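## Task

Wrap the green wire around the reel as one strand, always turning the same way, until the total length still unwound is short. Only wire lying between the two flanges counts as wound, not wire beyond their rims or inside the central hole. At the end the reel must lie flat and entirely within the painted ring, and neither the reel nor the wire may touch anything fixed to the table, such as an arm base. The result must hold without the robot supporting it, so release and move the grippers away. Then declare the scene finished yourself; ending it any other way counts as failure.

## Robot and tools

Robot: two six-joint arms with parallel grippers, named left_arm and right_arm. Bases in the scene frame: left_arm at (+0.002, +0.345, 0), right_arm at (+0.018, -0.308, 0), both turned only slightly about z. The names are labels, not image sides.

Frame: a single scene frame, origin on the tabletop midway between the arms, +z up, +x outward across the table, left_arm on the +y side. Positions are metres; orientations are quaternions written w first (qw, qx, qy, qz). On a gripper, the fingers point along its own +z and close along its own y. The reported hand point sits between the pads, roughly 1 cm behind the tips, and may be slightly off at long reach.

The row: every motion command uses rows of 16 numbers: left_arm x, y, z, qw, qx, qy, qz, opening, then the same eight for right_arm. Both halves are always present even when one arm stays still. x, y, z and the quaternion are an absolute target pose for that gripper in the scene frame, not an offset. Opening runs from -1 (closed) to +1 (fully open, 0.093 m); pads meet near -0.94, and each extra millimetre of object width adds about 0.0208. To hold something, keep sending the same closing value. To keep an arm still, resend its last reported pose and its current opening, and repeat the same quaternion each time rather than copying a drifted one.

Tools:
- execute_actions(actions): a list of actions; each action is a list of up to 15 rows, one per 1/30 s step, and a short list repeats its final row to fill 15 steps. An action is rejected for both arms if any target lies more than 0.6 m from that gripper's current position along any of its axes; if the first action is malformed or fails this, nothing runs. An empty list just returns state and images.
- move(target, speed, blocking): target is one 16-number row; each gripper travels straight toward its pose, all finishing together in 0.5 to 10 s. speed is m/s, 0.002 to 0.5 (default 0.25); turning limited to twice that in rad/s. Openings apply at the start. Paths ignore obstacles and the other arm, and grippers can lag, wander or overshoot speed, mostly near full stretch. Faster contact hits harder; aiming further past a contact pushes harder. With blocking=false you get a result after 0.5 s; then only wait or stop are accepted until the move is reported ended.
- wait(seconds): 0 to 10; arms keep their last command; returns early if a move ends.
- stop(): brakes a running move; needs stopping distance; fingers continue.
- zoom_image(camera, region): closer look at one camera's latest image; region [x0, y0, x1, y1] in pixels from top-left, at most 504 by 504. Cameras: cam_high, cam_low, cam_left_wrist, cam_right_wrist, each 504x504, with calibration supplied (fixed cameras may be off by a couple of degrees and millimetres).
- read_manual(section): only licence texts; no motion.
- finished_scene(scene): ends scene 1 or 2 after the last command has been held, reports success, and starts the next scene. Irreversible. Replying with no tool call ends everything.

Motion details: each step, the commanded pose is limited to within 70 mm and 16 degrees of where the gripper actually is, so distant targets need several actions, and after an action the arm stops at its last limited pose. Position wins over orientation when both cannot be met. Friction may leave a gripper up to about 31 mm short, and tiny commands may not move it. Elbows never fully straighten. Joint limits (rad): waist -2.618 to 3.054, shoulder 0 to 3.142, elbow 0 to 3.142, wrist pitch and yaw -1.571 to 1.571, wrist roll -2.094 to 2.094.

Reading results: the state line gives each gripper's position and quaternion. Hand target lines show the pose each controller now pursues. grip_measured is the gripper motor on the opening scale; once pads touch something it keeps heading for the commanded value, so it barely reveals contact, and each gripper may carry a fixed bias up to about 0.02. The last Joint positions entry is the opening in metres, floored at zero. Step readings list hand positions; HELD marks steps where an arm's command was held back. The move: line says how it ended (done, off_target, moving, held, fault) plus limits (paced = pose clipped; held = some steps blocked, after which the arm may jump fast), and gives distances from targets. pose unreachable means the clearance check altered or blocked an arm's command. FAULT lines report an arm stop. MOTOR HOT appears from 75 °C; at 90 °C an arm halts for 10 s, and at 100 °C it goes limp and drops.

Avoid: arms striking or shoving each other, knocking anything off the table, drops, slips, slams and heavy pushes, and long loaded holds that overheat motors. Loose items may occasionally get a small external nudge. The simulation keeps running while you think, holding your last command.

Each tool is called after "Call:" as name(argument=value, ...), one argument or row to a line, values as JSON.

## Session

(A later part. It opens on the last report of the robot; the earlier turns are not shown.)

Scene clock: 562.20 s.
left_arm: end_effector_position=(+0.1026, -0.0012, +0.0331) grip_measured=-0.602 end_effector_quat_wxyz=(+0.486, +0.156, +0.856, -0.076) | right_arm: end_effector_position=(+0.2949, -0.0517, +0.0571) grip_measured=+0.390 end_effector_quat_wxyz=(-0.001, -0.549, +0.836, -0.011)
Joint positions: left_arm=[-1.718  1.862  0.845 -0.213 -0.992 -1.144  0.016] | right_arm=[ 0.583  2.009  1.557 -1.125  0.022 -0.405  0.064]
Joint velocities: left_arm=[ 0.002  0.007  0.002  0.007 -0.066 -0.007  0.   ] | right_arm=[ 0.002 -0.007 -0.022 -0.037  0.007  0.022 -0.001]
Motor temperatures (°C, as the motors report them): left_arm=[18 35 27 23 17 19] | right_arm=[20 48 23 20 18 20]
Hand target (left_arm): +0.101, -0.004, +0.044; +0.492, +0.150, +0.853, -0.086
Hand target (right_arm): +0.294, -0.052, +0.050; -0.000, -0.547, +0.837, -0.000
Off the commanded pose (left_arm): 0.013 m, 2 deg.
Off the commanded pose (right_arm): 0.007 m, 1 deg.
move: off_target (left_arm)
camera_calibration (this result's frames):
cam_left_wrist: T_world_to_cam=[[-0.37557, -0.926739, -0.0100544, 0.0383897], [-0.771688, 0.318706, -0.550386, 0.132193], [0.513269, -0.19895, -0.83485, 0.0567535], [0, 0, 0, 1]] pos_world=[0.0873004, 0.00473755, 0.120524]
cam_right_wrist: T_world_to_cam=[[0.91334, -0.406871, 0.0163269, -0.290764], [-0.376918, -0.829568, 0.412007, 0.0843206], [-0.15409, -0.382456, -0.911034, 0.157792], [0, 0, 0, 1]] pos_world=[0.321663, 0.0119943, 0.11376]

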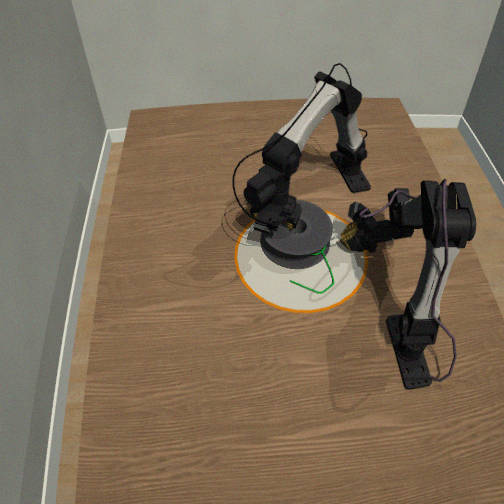

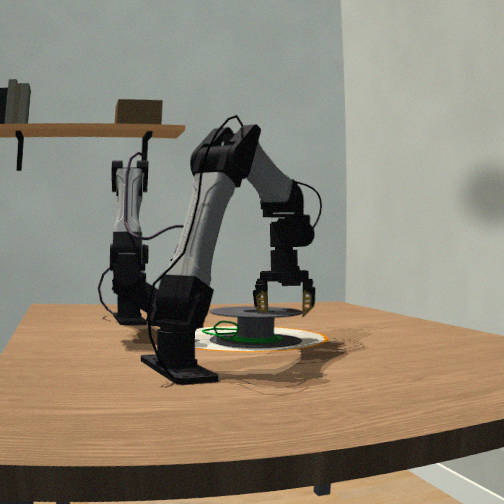

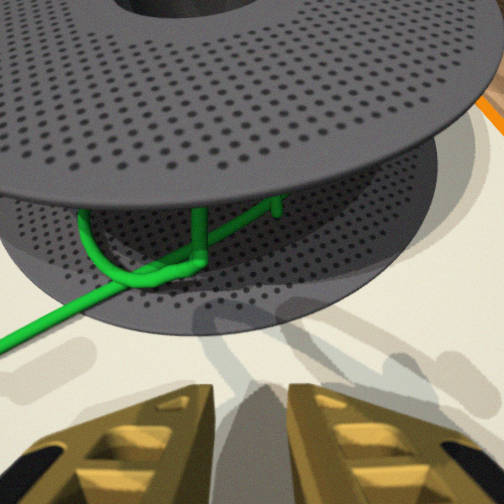

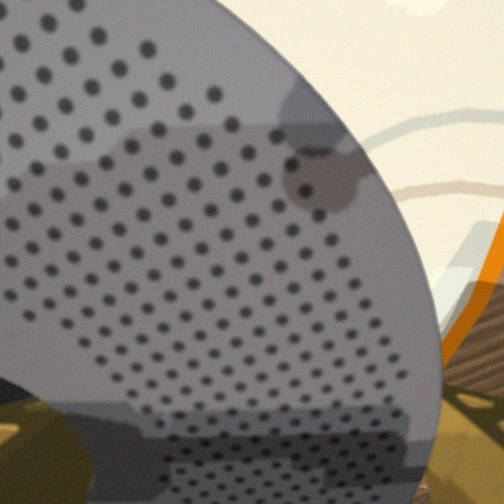

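Call:
move(
  target=[0.14,0.10,0.10,0.483,0.2241,0.8365,-0.1294,-0.4,0.294,-0.052,0.05,0,-0.547,0.837,0,0.3],
  speed=0.15,
)

Call:
move(
  target=[0.20,0.15,0.07,0.483,0.2241,0.8365,-0.1294,-0.4,0.294,-0.052,0.05,0,-0.547,0.837,0,0.3],
  speed=0.15,
)

Scene clock: 568.20 s.
left_arm: end_effector_position=(+0.1403, +0.0952, +0.0988) grip_measured=-0.402 end_effector_quat_wxyz=(+0.485, +0.225, +0.835, -0.127) | right_arm: end_effector_position=(+0.2949, -0.0517, +0.0571) grip_measured=+0.390 end_effector_quat_wxyz=(-0.001, -0.549, +0.836, -0.011)
Joint positions: left_arm=[-1.535  1.1    0.395 -0.099 -0.811 -0.639  0.026] | right_arm=[ 0.583  2.009  1.557 -1.125  0.022 -0.405  0.064]
Joint velocities: left_arm=[-0.007  0.002 -0.007 -0.007  0.022  0.037  0.   ] | right_arm=[ 0.002 -0.002 -0.027 -0.037  0.022  0.022 -0.001]
Motor temperatures (°C, as the motors report them): left_arm=[18 35 27 22 17 19] | right_arm=[20 48 23 20 18 20]
Hand target (left_arm): +0.141, +0.098, +0.098; +0.484, +0.225, +0.836, -0.131
Hand target (right_arm): +0.294, -0.052, +0.050; -0.000, -0.547, +0.837, -0.000
Off the commanded pose (left_arm): 0.005 m, 0 deg.
Off the commanded pose (right_arm): 0.007 m, 1 deg.
move: done
camera_calibration (this result's frames):
cam_left_wrist: T_world_to_cam=[[-0.531352, -0.847137, 0.00489202, 0.155299], [-0.697935, 0.434481, -0.569309, 0.147232], [0.480157, -0.305918, -0.822109, 0.125046], [0, 0, 0, 1]] pos_world=[0.125235, 0.105843, 0.185862]
cam_right_wrist: T_world_to_cam=[[0.91334, -0.406871, 0.0163269, -0.290764], [-0.376918, -0.829568, 0.412007, 0.0843206], [-0.15409, -0.382456, -0.911034, 0.157792], [0, 0, 0, 1]] pos_world=[0.321663, 0.0119943, 0.11376]

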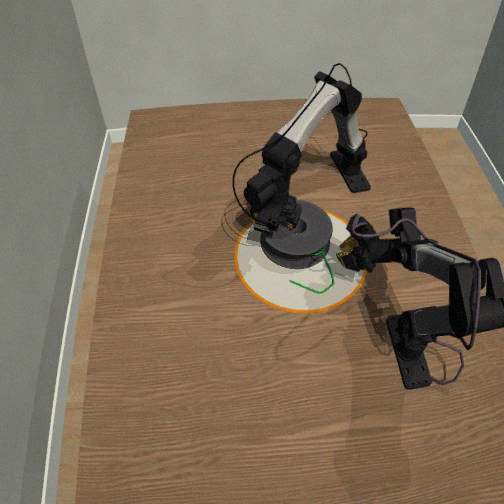

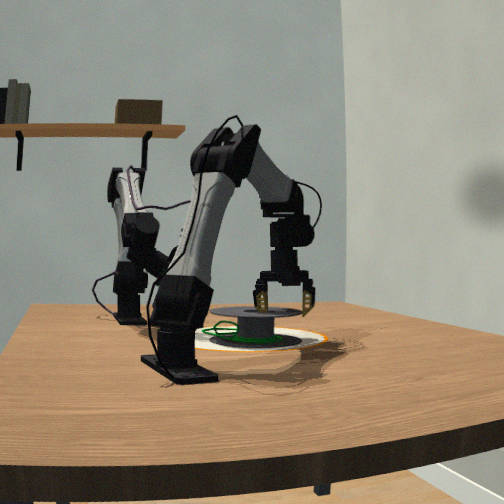

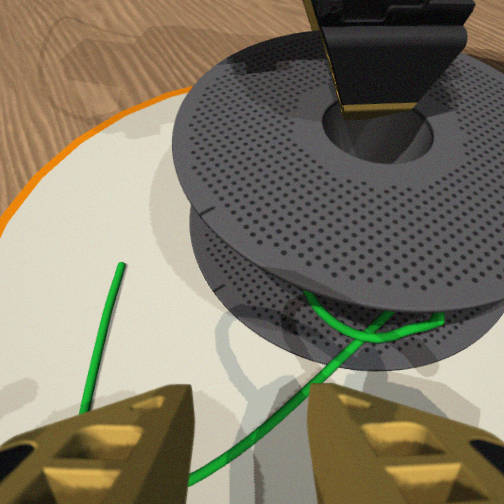

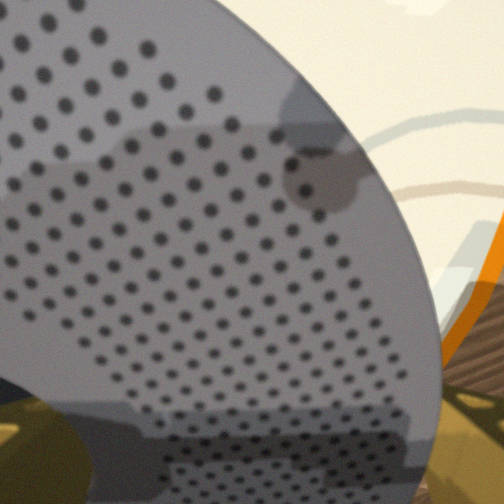

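Scene clock: 569.53 s.
left_arm: end_effector_position=(+0.1994, +0.1480, +0.0679) grip_measured=-0.402 end_effector_quat_wxyz=(+0.478, +0.227, +0.840, -0.121) | right_arm: end_effector_position=(+0.2949, -0.0517, +0.0571) grip_measured=+0.390 end_effector_quat_wxyz=(-0.001, -0.549, +0.836, -0.011)
Joint positions: left_arm=[-1.084  0.968  0.168  0.188 -0.461 -0.286  0.026] | right_arm=[ 0.583  2.009  1.557 -1.125  0.022 -0.405  0.064]
Joint velocities: left_arm=[-0.002  0.007 -0.007 -0.007 -0.007  0.022 -0.001] | right_arm=[-0.007 -0.007  0.007  0.037 -0.022 -0.037 -0.   ]
Motor temperatures (°C, as the motors report them): left_arm=[18 34 27 22 17 19] | right_arm=[20 48 23 20 18 20]
Hand target (left_arm): +0.200, +0.148, +0.070; +0.484, +0.224, +0.836, -0.130
Hand target (right_arm): +0.294, -0.052, +0.050; -0.000, -0.547, +0.837, -0.000
Off the commanded pose (left_arm): 0.003 m, 1 deg.
Off the commanded pose (right_arm): 0.007 m, 1 deg.
move: done
camera_calibration (this result's frames):
cam_left_wrist: T_world_to_cam=[[-0.528057, -0.849205, -0.00249313, 0.231755], [-0.707774, 0.44173, -0.551299, 0.147571], [0.469268, -0.289353, -0.834304, 0.0878822], [0, 0, 0, 1]] pos_world=[0.185587, 0.15705, 0.155254]
cam_right_wrist: T_world_to_cam=[[0.91334, -0.406871, 0.0163269, -0.290764], [-0.376918, -0.829568, 0.412007, 0.0843206], [-0.15409, -0.382456, -0.911034, 0.157792], [0, 0, 0, 1]] pos_world=[0.321663, 0.0119943, 0.11376]

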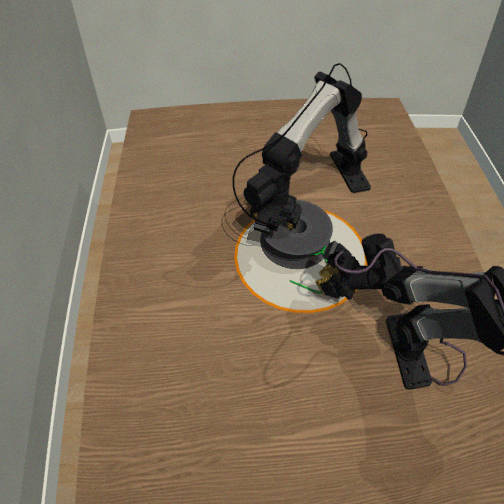

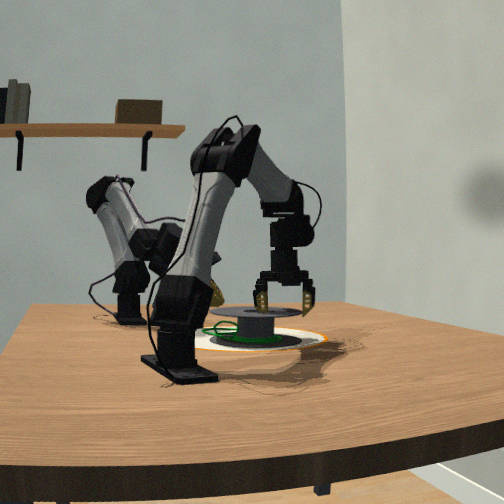

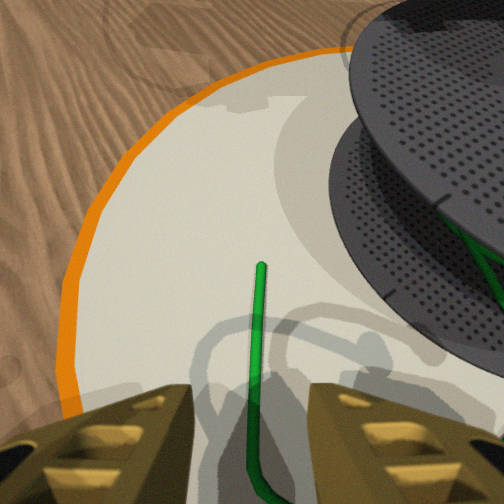

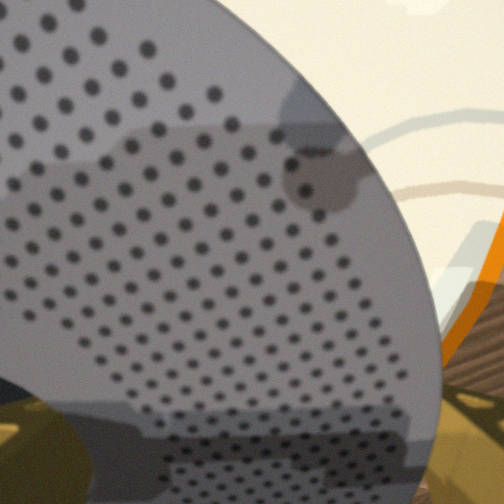

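Call:
move(
  target=[0.216,0.135,0.03,0.483,0.2241,0.8365,-0.1294,-0.4,0.294,-0.052,0.05,0,-0.547,0.837,0,0.3],
  speed=0.08,
)

Call:
move(
  target=[0.220,0.133,0.002,0.483,0.2241,0.8365,-0.1294,-0.4,0.294,-0.052,0.05,0,-0.547,0.837,0,0.3],
  speed=0.04,
)

Scene clock: 571.83 s.
left_arm: end_effector_position=(+0.2170, +0.1309, +0.0389) grip_measured=-0.402 end_effector_quat_wxyz=(+0.489, +0.220, +0.834, -0.133) | right_arm: end_effector_position=(+0.2949, -0.0517, +0.0571) grip_measured=+0.390 end_effector_quat_wxyz=(-0.001, -0.549, +0.836, -0.011)
Joint positions: left_arm=[-1.041  1.36   0.127  0.669 -0.424 -0.261  0.026] | right_arm=[ 0.583  2.009  1.557 -1.125  0.022 -0.405  0.064]
Joint velocities: left_arm=[-0.002  0.007 -0.017 -0.022 -0.037  0.022  0.   ] | right_arm=[-0.002 -0.027  0.007  0.007 -0.037  0.007  0.   ]
Motor temperatures (°C, as the motors report them): left_arm=[18 34 27 23 17 19] | right_arm=[20 48 23 20 18 20]
Hand target (left_arm): +0.215, +0.135, +0.031; +0.483, +0.224, +0.837, -0.129
Hand target (right_arm): +0.294, -0.052, +0.050; -0.000, -0.547, +0.837, -0.000
Off the commanded pose (left_arm): 0.010 m, 1 deg.
Off the commanded pose (right_arm): 0.007 m, 1 deg.
move: done
camera_calibration (this result's frames):
cam_left_wrist: T_world_to_cam=[[-0.528823, -0.848577, 0.0162334, 0.22575], [-0.697144, 0.423384, -0.578564, 0.152786], [0.484083, -0.317275, -0.815475, 0.0502678], [0, 0, 0, 1]] pos_world=[0.201562, 0.142828, 0.125724]
cam_right_wrist: T_world_to_cam=[[0.91334, -0.406871, 0.0163269, -0.290764], [-0.376918, -0.829568, 0.412007, 0.0843206], [-0.15409, -0.382456, -0.911034, 0.157792], [0, 0, 0, 1]] pos_world=[0.321663, 0.0119943, 0.11376]

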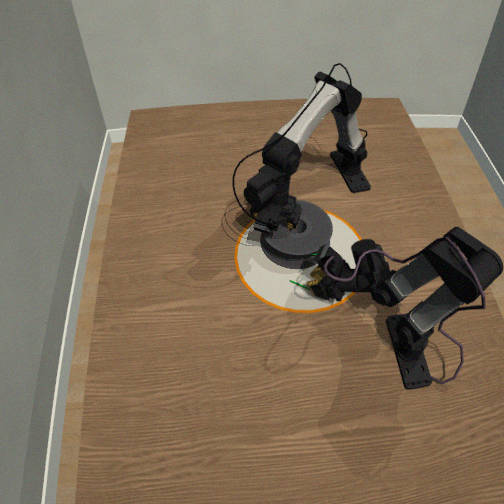

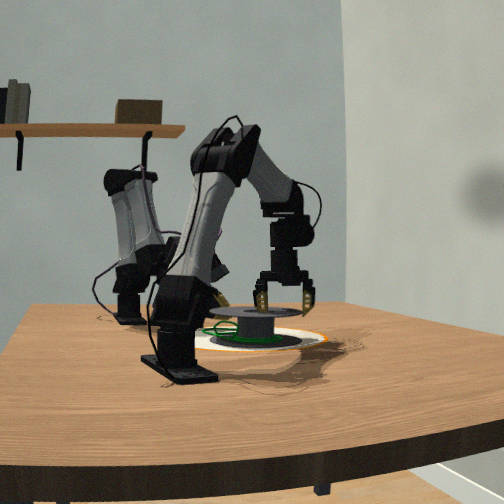

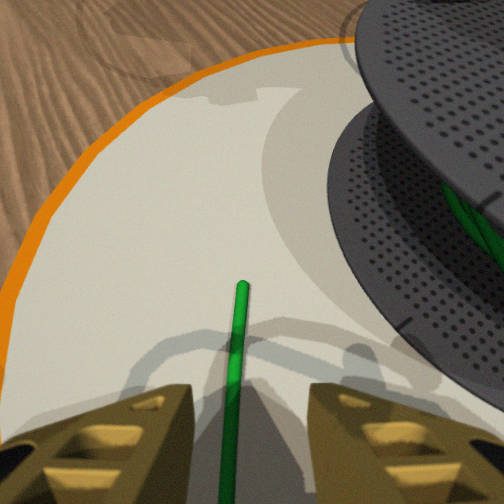

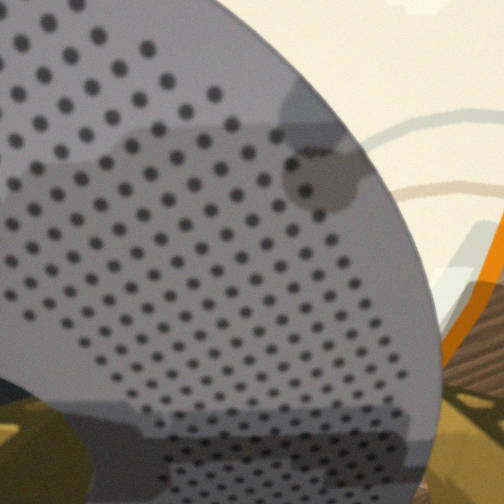

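Scene clock: 573.10 s.
left_arm: end_effector_position=(+0.2233, +0.1279, +0.0124) grip_measured=-0.402 end_effector_quat_wxyz=(+0.494, +0.216, +0.832, -0.134) | right_arm: end_effector_position=(+0.2949, -0.0517, +0.0571) grip_measured=+0.390 end_effector_quat_wxyz=(-0.001, -0.549, +0.836, -0.011)
Joint positions: left_arm=[-1.026  1.674  0.104  1.022 -0.418 -0.253  0.026] | right_arm=[ 0.583  2.009  1.557 -1.125  0.022 -0.405  0.064]
Joint velocities: left_arm=[ 0.017  0.017  0.012 -0.022  0.022  0.007 -0.   ] | right_arm=[-0.002  0.007  0.032  0.007 -0.051 -0.007 -0.   ]
Motor temperatures (°C, as the motors report them): left_arm=[18 34 27 23 17 19] | right_arm=[20 48 23 20 18 20]
Hand target (left_arm): +0.220, +0.133, +0.003; +0.483, +0.224, +0.837, -0.129
Hand target (right_arm): +0.294, -0.052, +0.050; -0.000, -0.547, +0.837, -0.000
Off the commanded pose (left_arm): 0.012 m, 2 deg.
Off the commanded pose (right_arm): 0.007 m, 1 deg.
move: off_target (left_arm)
camera_calibration (this result's frames):
cam_left_wrist: T_world_to_cam=[[-0.522937, -0.852161, 0.0189336, 0.226115], [-0.694899, 0.413358, -0.58843, 0.144055], [0.493611, -0.320869, -0.808326, 0.0228014], [0, 0, 0, 1]] pos_world=[0.207093, 0.140456, 0.0989163]
cam_right_wrist: T_world_to_cam=[[0.91334, -0.406871, 0.0163269, -0.290764], [-0.376918, -0.829568, 0.412007, 0.0843206], [-0.15409, -0.382456, -0.911034, 0.157792], [0, 0, 0, 1]] pos_world=[0.321663, 0.0119943, 0.11376]

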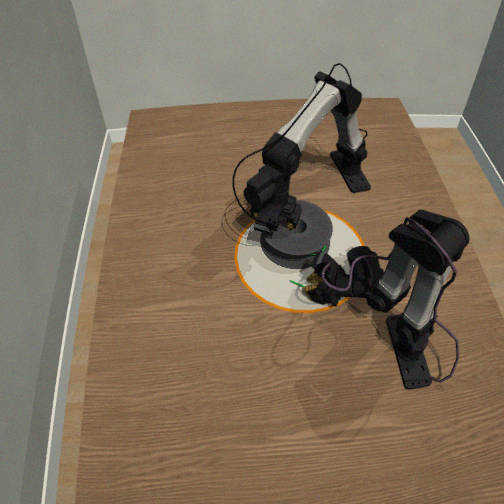

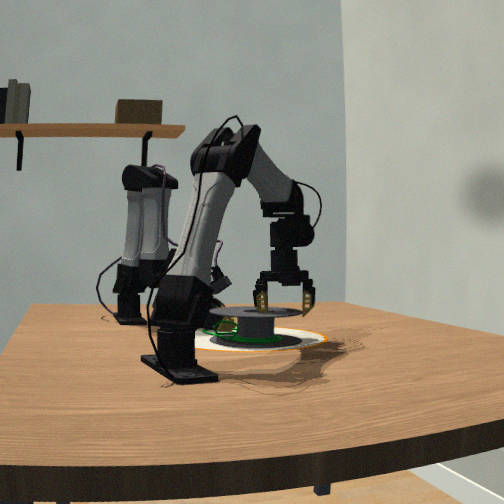

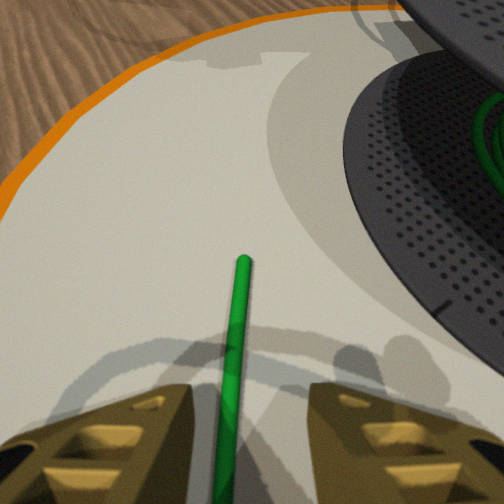

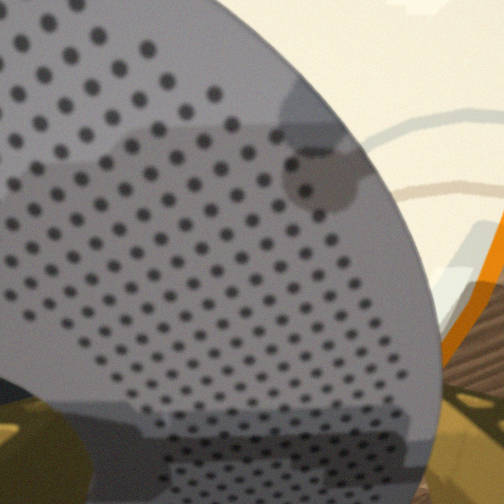

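Call:
execute_actions(
  actions=[
    [[0.220,0.134,-0.006,0.483,0.2241,0.8365,-0.1294,-0.4,0.294,-0.052,0.05,0,-0.547,0.837,0,0.3]],
    [[0.220,0.134,-0.006,0.483,0.2241,0.8365,-0.1294,-1,0.294,-0.052,0.05,0,-0.547,0.837,0,0.3]],
    [[0.220,0.134,-0.006,0.483,0.2241,0.8365,-0.1294,-1,0.294,-0.052,0.05,0,-0.547,0.837,0,0.3]],
  ],
)

Scene clock: 575.27 s.
left_arm: end_effector_position=(+0.2270, +0.1272, +0.0121) grip_measured=-0.991 end_effector_quat_wxyz=(+0.509, +0.208, +0.824, -0.142) | right_arm: end_effector_position=(+0.2949, -0.0517, +0.0571) grip_measured=+0.390 end_effector_quat_wxyz=(-0.001, -0.549, +0.836, -0.011)
Joint positions: left_arm=[-1.018  1.768  0.093  1.169 -0.42  -0.247  0.   ] | right_arm=[ 0.583  2.009  1.557 -1.125  0.022 -0.405  0.064]
Joint velocities: left_arm=[ 0.017 -0.002  0.002  0.007  0.051  0.007  0.   ] | right_arm=[-0.012 -0.012  0.007 -0.022 -0.022  0.022  0.   ]
Motor temperatures (°C, as the motors report them): left_arm=[18 33 27 23 17 19] | right_arm=[20 48 23 20 18 20]
Hand target (left_arm): +0.220, +0.135, -0.005; +0.483, +0.223, +0.837, -0.130
Hand target (right_arm): +0.294, -0.052, +0.050; -0.000, -0.547, +0.837, -0.000
Off the commanded pose (left_arm): 0.021 m, 4 deg.
Off the commanded pose (right_arm): 0.007 m, 1 deg.
Step readings (end_effector_position; steps 1 to 15: 1st action; 16 to 30: 2nd action; 31 to 45: 3rd action):
0: left_arm (+0.2235, +0.1277, +0.0124) | right_arm (+0.2949, -0.0517, +0.0571)
1: left_arm (+0.2236, +0.1277, +0.0116) | right_arm (+0.2949, -0.0517, +0.0571)
2: left_arm (+0.2242, +0.1270, +0.0116) | right_arm (+0.2949, -0.0517, +0.0571)
4: left_arm (+0.2247, +0.1266, +0.0117) | right_arm (+0.2949, -0.0517, +0.0571)
8: left_arm (+0.2252, +0.1263, +0.0121) | right_arm (+0.2949, -0.0517, +0.0571)
15: left_arm (+0.2257, +0.1261, +0.0122) | right_arm (+0.2949, -0.0517, +0.0571)
16: left_arm (+0.2259, +0.1263, +0.0121) | right_arm (+0.2949, -0.0517, +0.0571)
17: left_arm (+0.2266, +0.1270, +0.0119) | right_arm (+0.2949, -0.0517, +0.0571)
19: left_arm (+0.2270, +0.1272, +0.0121) | right_arm (+0.2949, -0.0517, +0.0571)
23: left_arm (+0.2270, +0.1272, +0.0121) | right_arm (+0.2949, -0.0517, +0.0571)
30: left_arm (+0.2270, +0.1272, +0.0121) | right_arm (+0.2949, -0.0517, +0.0571)
31: left_arm (+0.2270, +0.1272, +0.0121) | right_arm (+0.2949, -0.0517, +0.0571)
32: left_arm (+0.2270, +0.1272, +0.0121) | right_arm (+0.2949, -0.0517, +0.0571)
34: left_arm (+0.2270, +0.1272, +0.0121) | right_arm (+0.2949, -0.0517, +0.0571)
38: left_arm (+0.2270, +0.1272, +0.0121) | right_arm (+0.2949, -0.0517, +0.0571)
45: end_effector_position above
camera_calibration (this result's frames):
cam_left_wrist: T_world_to_cam=[[-0.518172, -0.854729, 0.030607, 0.226528], [-0.681538, 0.391026, -0.618551, 0.146868], [0.516725, -0.341375, -0.785149, 0.0176224], [0, 0, 0, 1]] pos_world=[0.20837, 0.142207, 0.097748]
cam_right_wrist: T_world_to_cam=[[0.91334, -0.406871, 0.0163269, -0.290764], [-0.376918, -0.829568, 0.412007, 0.0843206], [-0.15409, -0.382456, -0.911034, 0.157792], [0, 0, 0, 1]] pos_world=[0.321663, 0.0119943, 0.11376]

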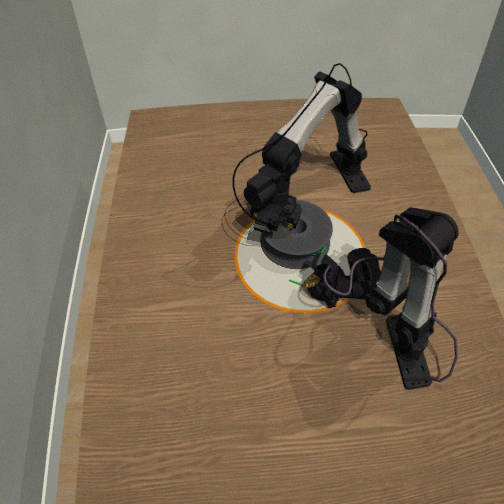

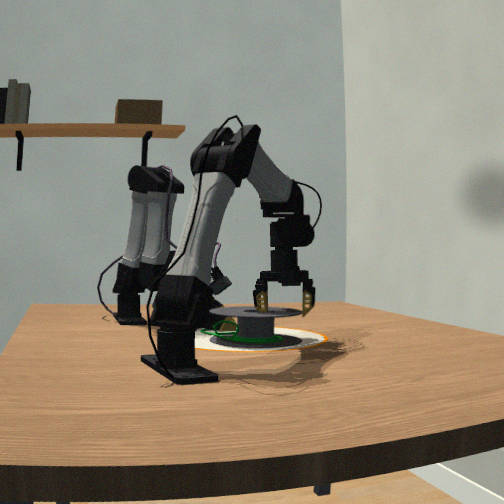

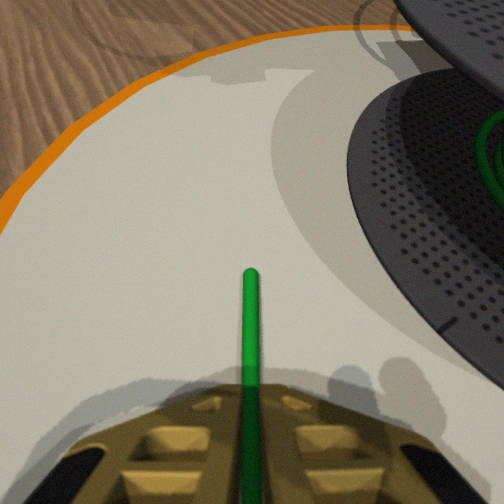

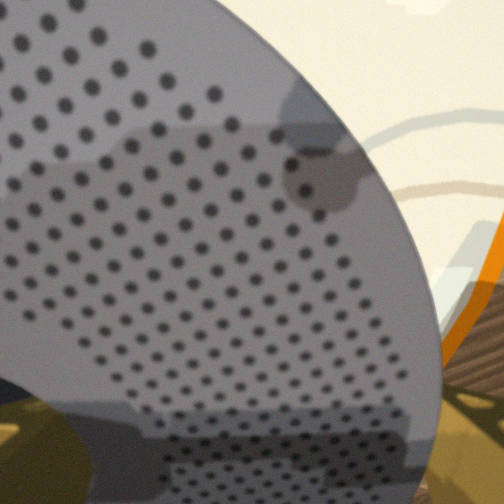

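Call:
move(
  target=[0.227,0.127,0.032,0.483,0.2241,0.8365,-0.1294,-1,0.294,-0.052,0.05,0,-0.547,0.837,0,0.3],
  speed=0.04,
)

Call:
move(
  target=[0.242,0.122,0.03,0.483,0.2241,0.8365,-0.1294,-1,0.299,-0.013,0.048,0,-0.669,0.743,0,0.3],
  speed=0.03,
)

Scene clock: 582.03 s.
left_arm: end_effector_position=(+0.2218, +0.1330, +0.0204) grip_measured=-0.991 end_effector_quat_wxyz=(+0.474, +0.228, +0.842, -0.119) | right_arm: end_effector_position=(+0.2949, -0.0517, +0.0571) grip_measured=+0.390 end_effector_quat_wxyz=(-0.001, -0.549, +0.836, -0.011)
Joint positions: left_arm=[-1.01   1.485  0.133  0.749 -0.399 -0.242  0.   ] | right_arm=[ 0.583  2.009  1.557 -1.125  0.022 -0.405  0.064]
Joint velocities: left_arm=[-0.007 -0.012 -0.012 -0.051  0.066 -0.007  0.   ] | right_arm=[-0.002 -0.007  0.012  0.007 -0.007 -0.051  0.   ]
Motor temperatures (°C, as the motors report them): left_arm=[18 32 26 24 17 19] | right_arm=[20 48 23 20 18 20]
Hand target (left_arm): +0.227, +0.127, +0.031; +0.483, +0.224, +0.836, -0.129
Hand target (right_arm): +0.294, -0.052, +0.050; -0.000, -0.547, +0.837, -0.000
Off the commanded pose (left_arm): 0.014 m, 2 deg.
Off the commanded pose (right_arm): 0.007 m, 1 deg.
move: off_target (left_arm)
camera_calibration (this result's frames):
cam_left_wrist: T_world_to_cam=[[-0.528467, -0.848941, -0.00463854, 0.230849], [-0.711281, 0.445743, -0.5435, 0.144017], [0.463467, -0.283923, -0.839396, 0.034092], [0, 0, 0, 1]] pos_world=[0.208632, 0.141462, 0.107961]
cam_right_wrist: T_world_to_cam=[[0.91334, -0.406871, 0.0163269, -0.290764], [-0.376918, -0.829568, 0.412007, 0.0843206], [-0.15409, -0.382456, -0.911034, 0.157792], [0, 0, 0, 1]] pos_world=[0.321663, 0.0119943, 0.11376]

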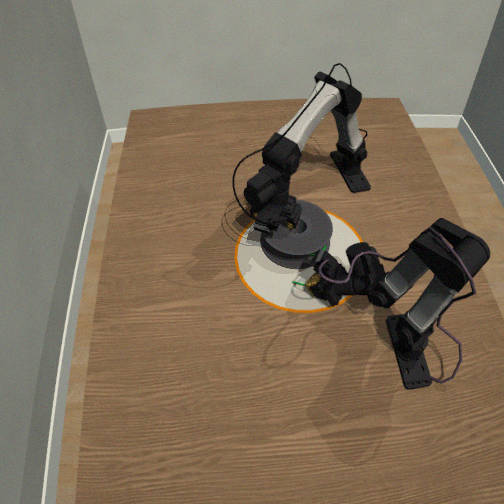

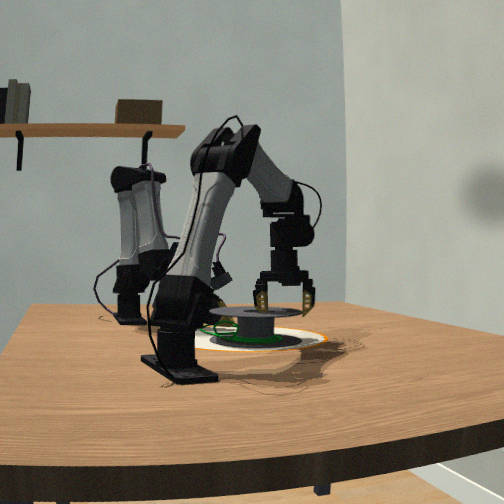

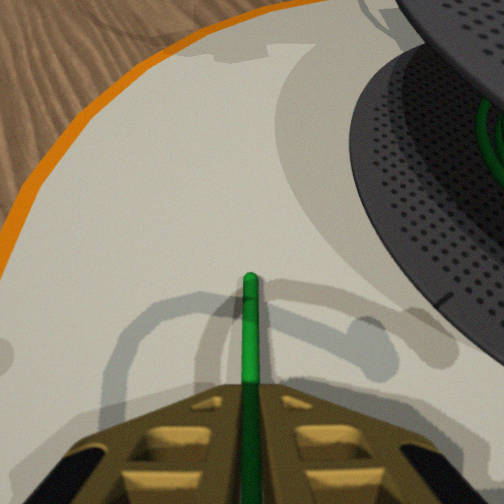

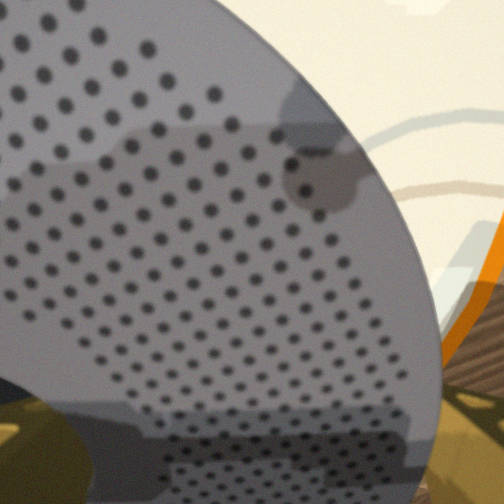

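Scene clock: 587.33 s.
left_arm: end_effector_position=(+0.2346, +0.1291, +0.0261) grip_measured=-0.991 end_effector_quat_wxyz=(+0.477, +0.226, +0.840, -0.123) | right_arm: end_effector_position=(+0.3014, -0.0208, +0.0569) grip_measured=+0.389 end_effector_quat_wxyz=(+0.008, -0.660, +0.751, -0.005)
Joint positions: left_arm=[-0.962  1.498  0.168  0.749 -0.357 -0.214  0.   ] | right_arm=[ 0.623  2.091  1.678 -1.144  0.01  -0.644  0.064]
Joint velocities: left_arm=[-0.007 -0.022 -0.002  0.037 -0.037 -0.022  0.   ] | right_arm=[-0.002 -0.002  0.002 -0.051  0.022  0.037  0.001]
Motor temperatures (°C, as the motors report them): left_arm=[18 31 27 24 17 19] | right_arm=[20 47 23 20 18 20]
Hand target (left_arm): +0.241, +0.122, +0.031; +0.483, +0.224, +0.836, -0.130
Hand target (right_arm): +0.299, -0.014, +0.048; +0.000, -0.669, +0.743, -0.001
Off the commanded pose (left_arm): 0.011 m, 1 deg.
Off the commanded pose (right_arm): 0.012 m, 2 deg.
move: off_target (left_arm, right_arm)
camera_calibration (this result's frames):
cam_left_wrist: T_world_to_cam=[[-0.529256, -0.848459, 0.00243145, 0.234166], [-0.708063, 0.440097, -0.552234, 0.158101], [0.467478, -0.293995, -0.833686, 0.0320195], [0, 0, 0, 1]] pos_world=[0.220911, 0.138514, 0.113433]
cam_right_wrist: T_world_to_cam=[[0.990126, -0.139295, 0.0157484, -0.301611], [-0.134209, -0.909487, 0.393472, 0.0387431], [-0.0404859, -0.391701, -0.919202, 0.136554], [0, 0, 0, 1]] pos_world=[0.309361, 0.0467115, 0.115026]

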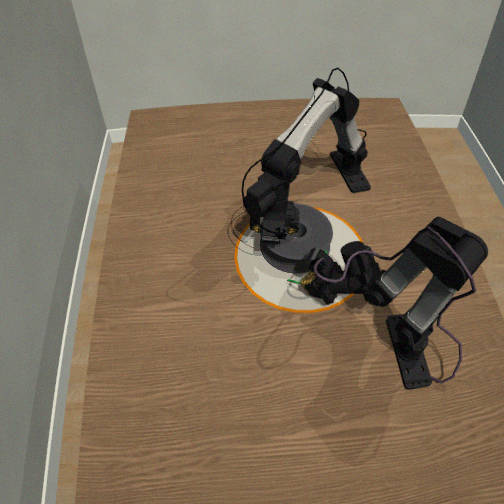

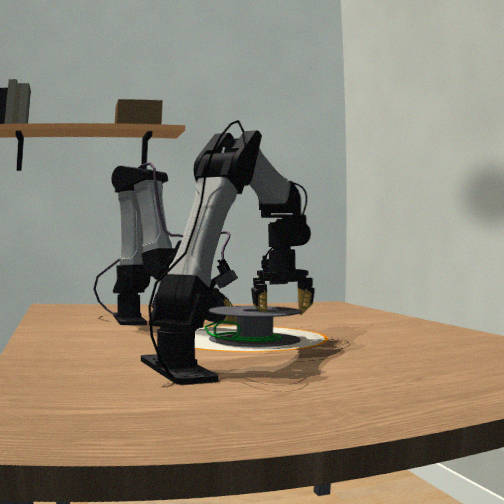

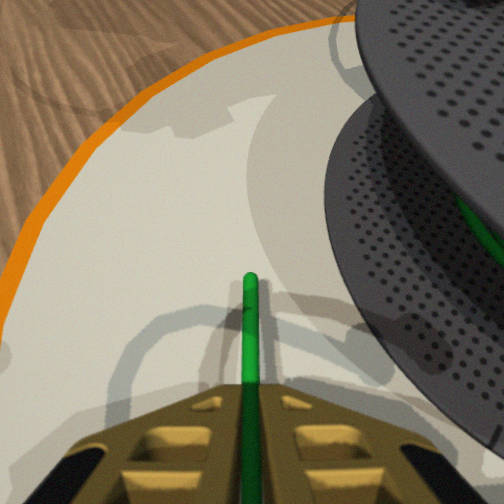

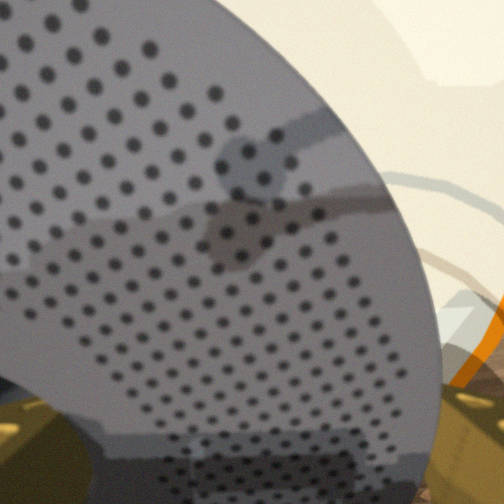

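Call:
move(
  target=[0.258,0.106,0.034,0.483,0.2241,0.8365,-0.1294,-1,0.298,0.021,0.048,0,-0.766,0.643,0,0.3],
  speed=0.03,
)

Call:
zoom_image(
  camera="cam_low",
  region=[190, 300, 330, 360],
)

Scene clock: 593.13 s.
left_arm: end_effector_position=(+0.2514, +0.1128, +0.0316) grip_measured=-0.991 end_effector_quat_wxyz=(+0.481, +0.224, +0.839, -0.123) | right_arm: end_effector_position=(+0.3030, +0.0095, +0.0569) grip_measured=+0.389 end_effector_quat_wxyz=(-0.004, +0.754, -0.657, +0.005)
Joint positions: left_arm=[-0.946  1.561  0.257  0.735 -0.348 -0.205  0.   ] | right_arm=[ 0.67   2.193  1.839 -1.209  0.01  -0.865  0.064]
Joint velocities: left_arm=[-0.022  0.027 -0.007 -0.066  0.051 -0.007  0.   ] | right_arm=[-0.022  0.007 -0.007  0.007 -0.081  0.022  0.001]
Motor temperatures (°C, as the motors report them): left_arm=[18 30 27 25 16 19] | right_arm=[20 47 24 19 18 20]
Hand target (left_arm): +0.257, +0.106, +0.034; +0.483, +0.224, +0.836, -0.129
Hand target (right_arm): +0.298, +0.020, +0.048; +0.000, +0.766, -0.643, +0.001
Off the commanded pose (left_arm): 0.010 m, 1 deg.
Off the commanded pose (right_arm): 0.015 m, 2 deg.
move: off_target (right_arm)
camera_calibration (this result's frames):
cam_left_wrist: T_world_to_cam=[[-0.52594, -0.850518, 0.00269352, 0.22868], [-0.706096, 0.434863, -0.558859, 0.180568], [0.474148, -0.295828, -0.829258, 0.0223743], [0, 0, 0, 1]] pos_world=[0.237162, 0.122593, 0.11885]
cam_right_wrist: T_world_to_cam=[[0.991843, 0.127004, 0.0108507, -0.301832], [0.112059, -0.909361, 0.400631, -0.00851982], [0.0607489, -0.396147, -0.916175, 0.117682], [0, 0, 0, 1]] pos_world=[0.293175, 0.0772057, 0.114506]

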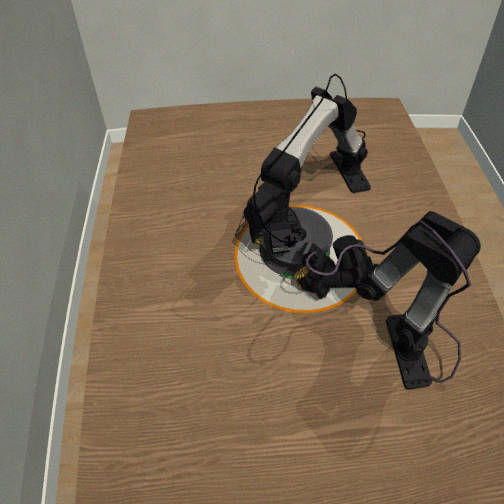

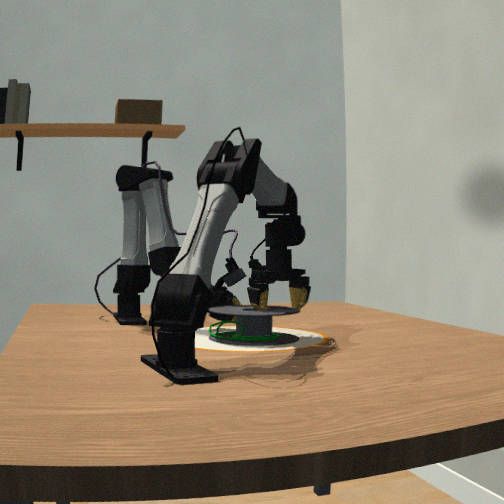

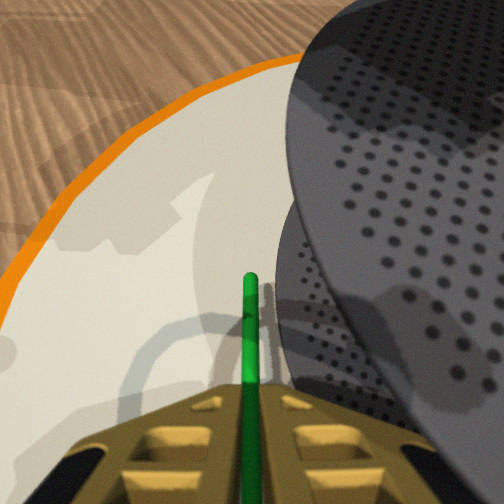

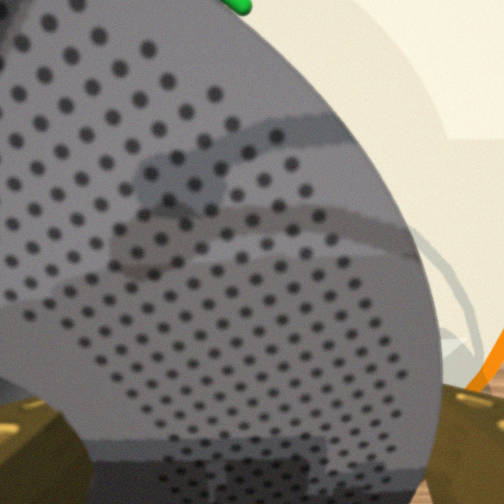

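Region (190, 300, 330, 360) of cam_low's 504x504 image, scaled by 3.600, with more detail than that image has; it fills the top 216 rows of this view, and the rest is white.

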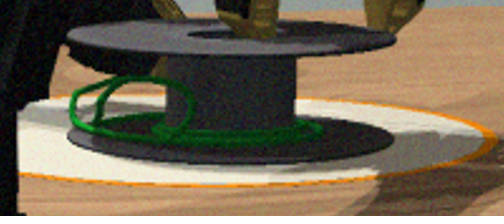

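Call:
execute_actions(
  actions=[
    [[0.258,0.106,0.034,0.483,0.2241,0.8365,-0.1294,-1,0.303,0.0095,0.052,0,-0.754,0.657,0,1]],
    [[0.258,0.106,0.034,0.483,0.2241,0.8365,-0.1294,-1,0.303,0.005,0.105,0,-0.754,0.657,0,1]],
    [[0.258,0.106,0.034,0.483,0.2241,0.8365,-0.1294,-1,0.295,-0.018,0.11,0,-0.6,0.8,0,1]],
    [[0.258,0.106,0.034,0.483,0.2241,0.8365,-0.1294,-1,0.285,-0.038,0.11,0,-0.45,0.893,0,1]],
    [[0.258,0.106,0.034,0.483,0.2241,0.8365,-0.1294,-1,0.2767,-0.0508,0.105,0,-0.3007,0.9537,0,1]],
    [[0.258,0.106,0.034,0.483,0.2241,0.8365,-0.1294,-1,0.2767,-0.0508,0.10,0,-0.3007,0.9537,0,1]],
  ],
)

Scene clock: 598.37 s.
left_arm: end_effector_position=(+0.2523, +0.1121, +0.0323) grip_measured=-0.991 end_effector_quat_wxyz=(+0.481, +0.225, +0.838, -0.124) | right_arm: end_effector_position=(+0.2768, -0.0485, +0.1007) grip_measured=+0.990 end_effector_quat_wxyz=(-0.003, -0.306, +0.952, -0.003)
Joint positions: left_arm=[-0.944  1.561  0.261  0.732 -0.345 -0.203  0.   ] | right_arm=[ 0.615  1.944  1.64  -1.274  0.003  0.166  0.093]
Joint velocities: left_arm=[-0.022 -0.007  0.017 -0.037 -0.007  0.037  0.   ] | right_arm=[-0.002  0.007 -0.007 -0.037 -0.037 -0.007 -0.002]
Motor temperatures (°C, as the motors report them): left_arm=[18 29 27 25 16 19] | right_arm=[20 47 24 19 18 20]
Hand target (left_arm): +0.258, +0.106, +0.034; +0.483, +0.224, +0.836, -0.129
Hand target (right_arm): +0.277, -0.051, +0.100; -0.000, -0.301, +0.954, -0.000
Off the commanded pose (left_arm): 0.009 m, 1 deg.
Off the commanded pose (right_arm): 0.002 m, 1 deg.
Step readings (end_effector_position; steps 1 to 15: 1st action; 16 to 30: 2nd action; 31 to 45: 3rd action; 46 to 60: 4th action; 61 to 75: 5th action; 76 to 90: 6th action):
0: left_arm (+0.2514, +0.1128, +0.0315) | right_arm (+0.3030, +0.0095, +0.0569)
1: left_arm (+0.2514, +0.1128, +0.0315) | right_arm (+0.3031, +0.0094, +0.0569)
2: left_arm (+0.2514, +0.1128, +0.0315) | right_arm (+0.3031, +0.0094, +0.0569)
4: left_arm (+0.2521, +0.1123, +0.0322) | right_arm (+0.3032, +0.0094, +0.0569)
8: left_arm (+0.2522, +0.1120, +0.0323) | right_arm (+0.3032, +0.0094, +0.0569)
15: left_arm (+0.2523, +0.1121, +0.0323) | right_arm (+0.3032, +0.0094, +0.0569)
16: left_arm (+0.2523, +0.1121, +0.0323) | right_arm (+0.3027, +0.0089, +0.0614)
17: left_arm (+0.2523, +0.1121, +0.0323) | right_arm (+0.3027, +0.0089, +0.0674)
19: left_arm (+0.2523, +0.1121, +0.0323) | right_arm (+0.3063, +0.0130, +0.0844)
23: left_arm (+0.2523, +0.1121, +0.0323) | right_arm (+0.3092, +0.0162, +0.1041)
30: left_arm (+0.2523, +0.1121, +0.0323) | right_arm (+0.3035, +0.0098, +0.1046)
31: left_arm (+0.2523, +0.1121, +0.0323) | right_arm (+0.3027, +0.0079, +0.1044)
32: left_arm (+0.2523, +0.1121, +0.0323) | right_arm (+0.2998, +0.0030, +0.1041)
34: left_arm (+0.2523, +0.1121, +0.0323) | right_arm (+0.2968, -0.0071, +0.1061)
38: left_arm (+0.2523, +0.1121, +0.0323) | right_arm (+0.2985, -0.0147, +0.1119)
45: left_arm (+0.2523, +0.1121, +0.0323) | right_arm (+0.2967, -0.0166, +0.1112)
46: left_arm (+0.2523, +0.1121, +0.0323) | right_arm (+0.2956, -0.0179, +0.1101)
47: left_arm (+0.2523, +0.1121, +0.0323) | right_arm (+0.2921, -0.0224, +0.1087)
49: left_arm (+0.2523, +0.1121, +0.0323) | right_arm (+0.2861, -0.0316, +0.1078)
53: left_arm (+0.2523, +0.1121, +0.0323) | right_arm (+0.2836, -0.0380, +0.1106)
60: left_arm (+0.2523, +0.1121, +0.0323) | right_arm (+0.2849, -0.0366, +0.1108)
61: left_arm (+0.2523, +0.1121, +0.0323) | right_arm (+0.2843, -0.0372, +0.1094)
62: left_arm (+0.2523, +0.1121, +0.0323) | right_arm (+0.2817, -0.0401, +0.1078)
64: left_arm (+0.2523, +0.1121, +0.0323) | right_arm (+0.2764, -0.0472, +0.1052)
68: left_arm (+0.2523, +0.1121, +0.0323) | right_arm (+0.2742, -0.0511, +0.1046)
75: left_arm (+0.2523, +0.1121, +0.0323) | right_arm (+0.2763, -0.0491, +0.1056)
76: left_arm (+0.2523, +0.1121, +0.0323) | right_arm (+0.2766, -0.0487, +0.1050)
77: left_arm (+0.2523, +0.1121, +0.0323) | right_arm (+0.2765, -0.0489, +0.1039)
79: left_arm (+0.2523, +0.1121, +0.0323) | right_arm (+0.2759, -0.0495, +0.1018)
83: left_arm (+0.2523, +0.1121, +0.0323) | right_arm (+0.2760, -0.0494, +0.1007)
90: end_effector_position above
camera_calibration (this result's frames):
cam_left_wrist: T_world_to_cam=[[-0.52744, -0.849587, 0.00299346, 0.228774], [-0.70509, 0.435762, -0.559428, 0.181494], [0.473978, -0.297175, -0.828874, 0.0225023], [0, 0, 0, 1]] pos_world=[0.237969, 0.121962, 0.1195]
cam_right_wrist: T_world_to_cam=[[0.574614, -0.818418, 0.00328334, -0.198554], [-0.749078, -0.524305, 0.404951, 0.180722], [-0.329698, -0.23515, -0.914332, 0.252106], [0, 0, 0, 1]] pos_world=[0.332585, -0.00846386, 0.157977]

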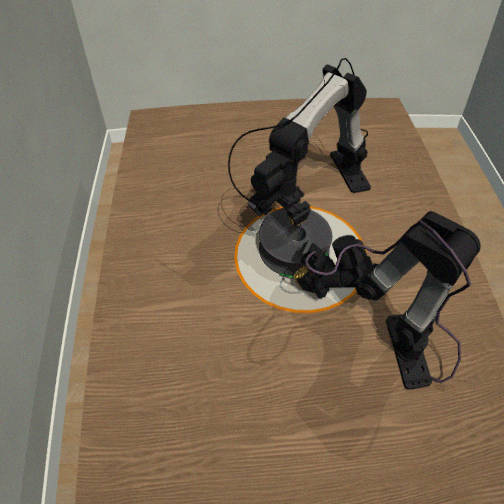

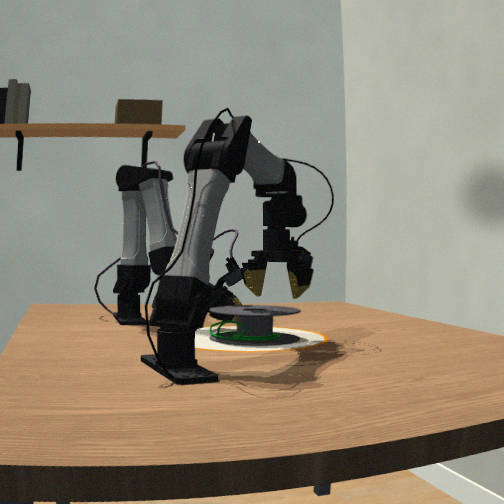

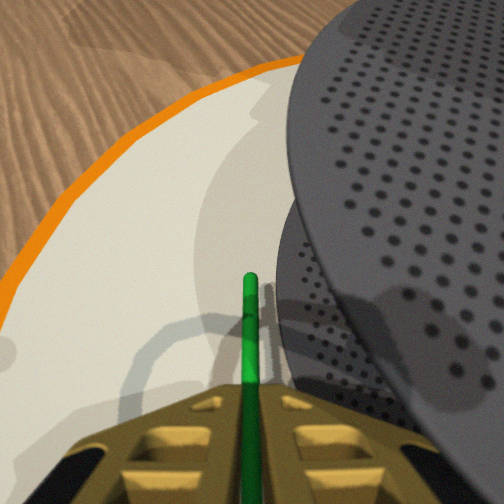

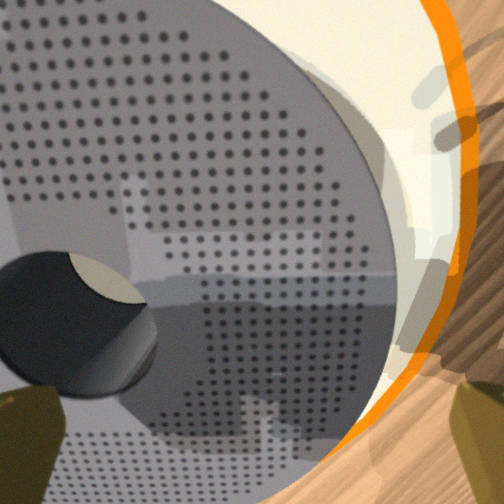

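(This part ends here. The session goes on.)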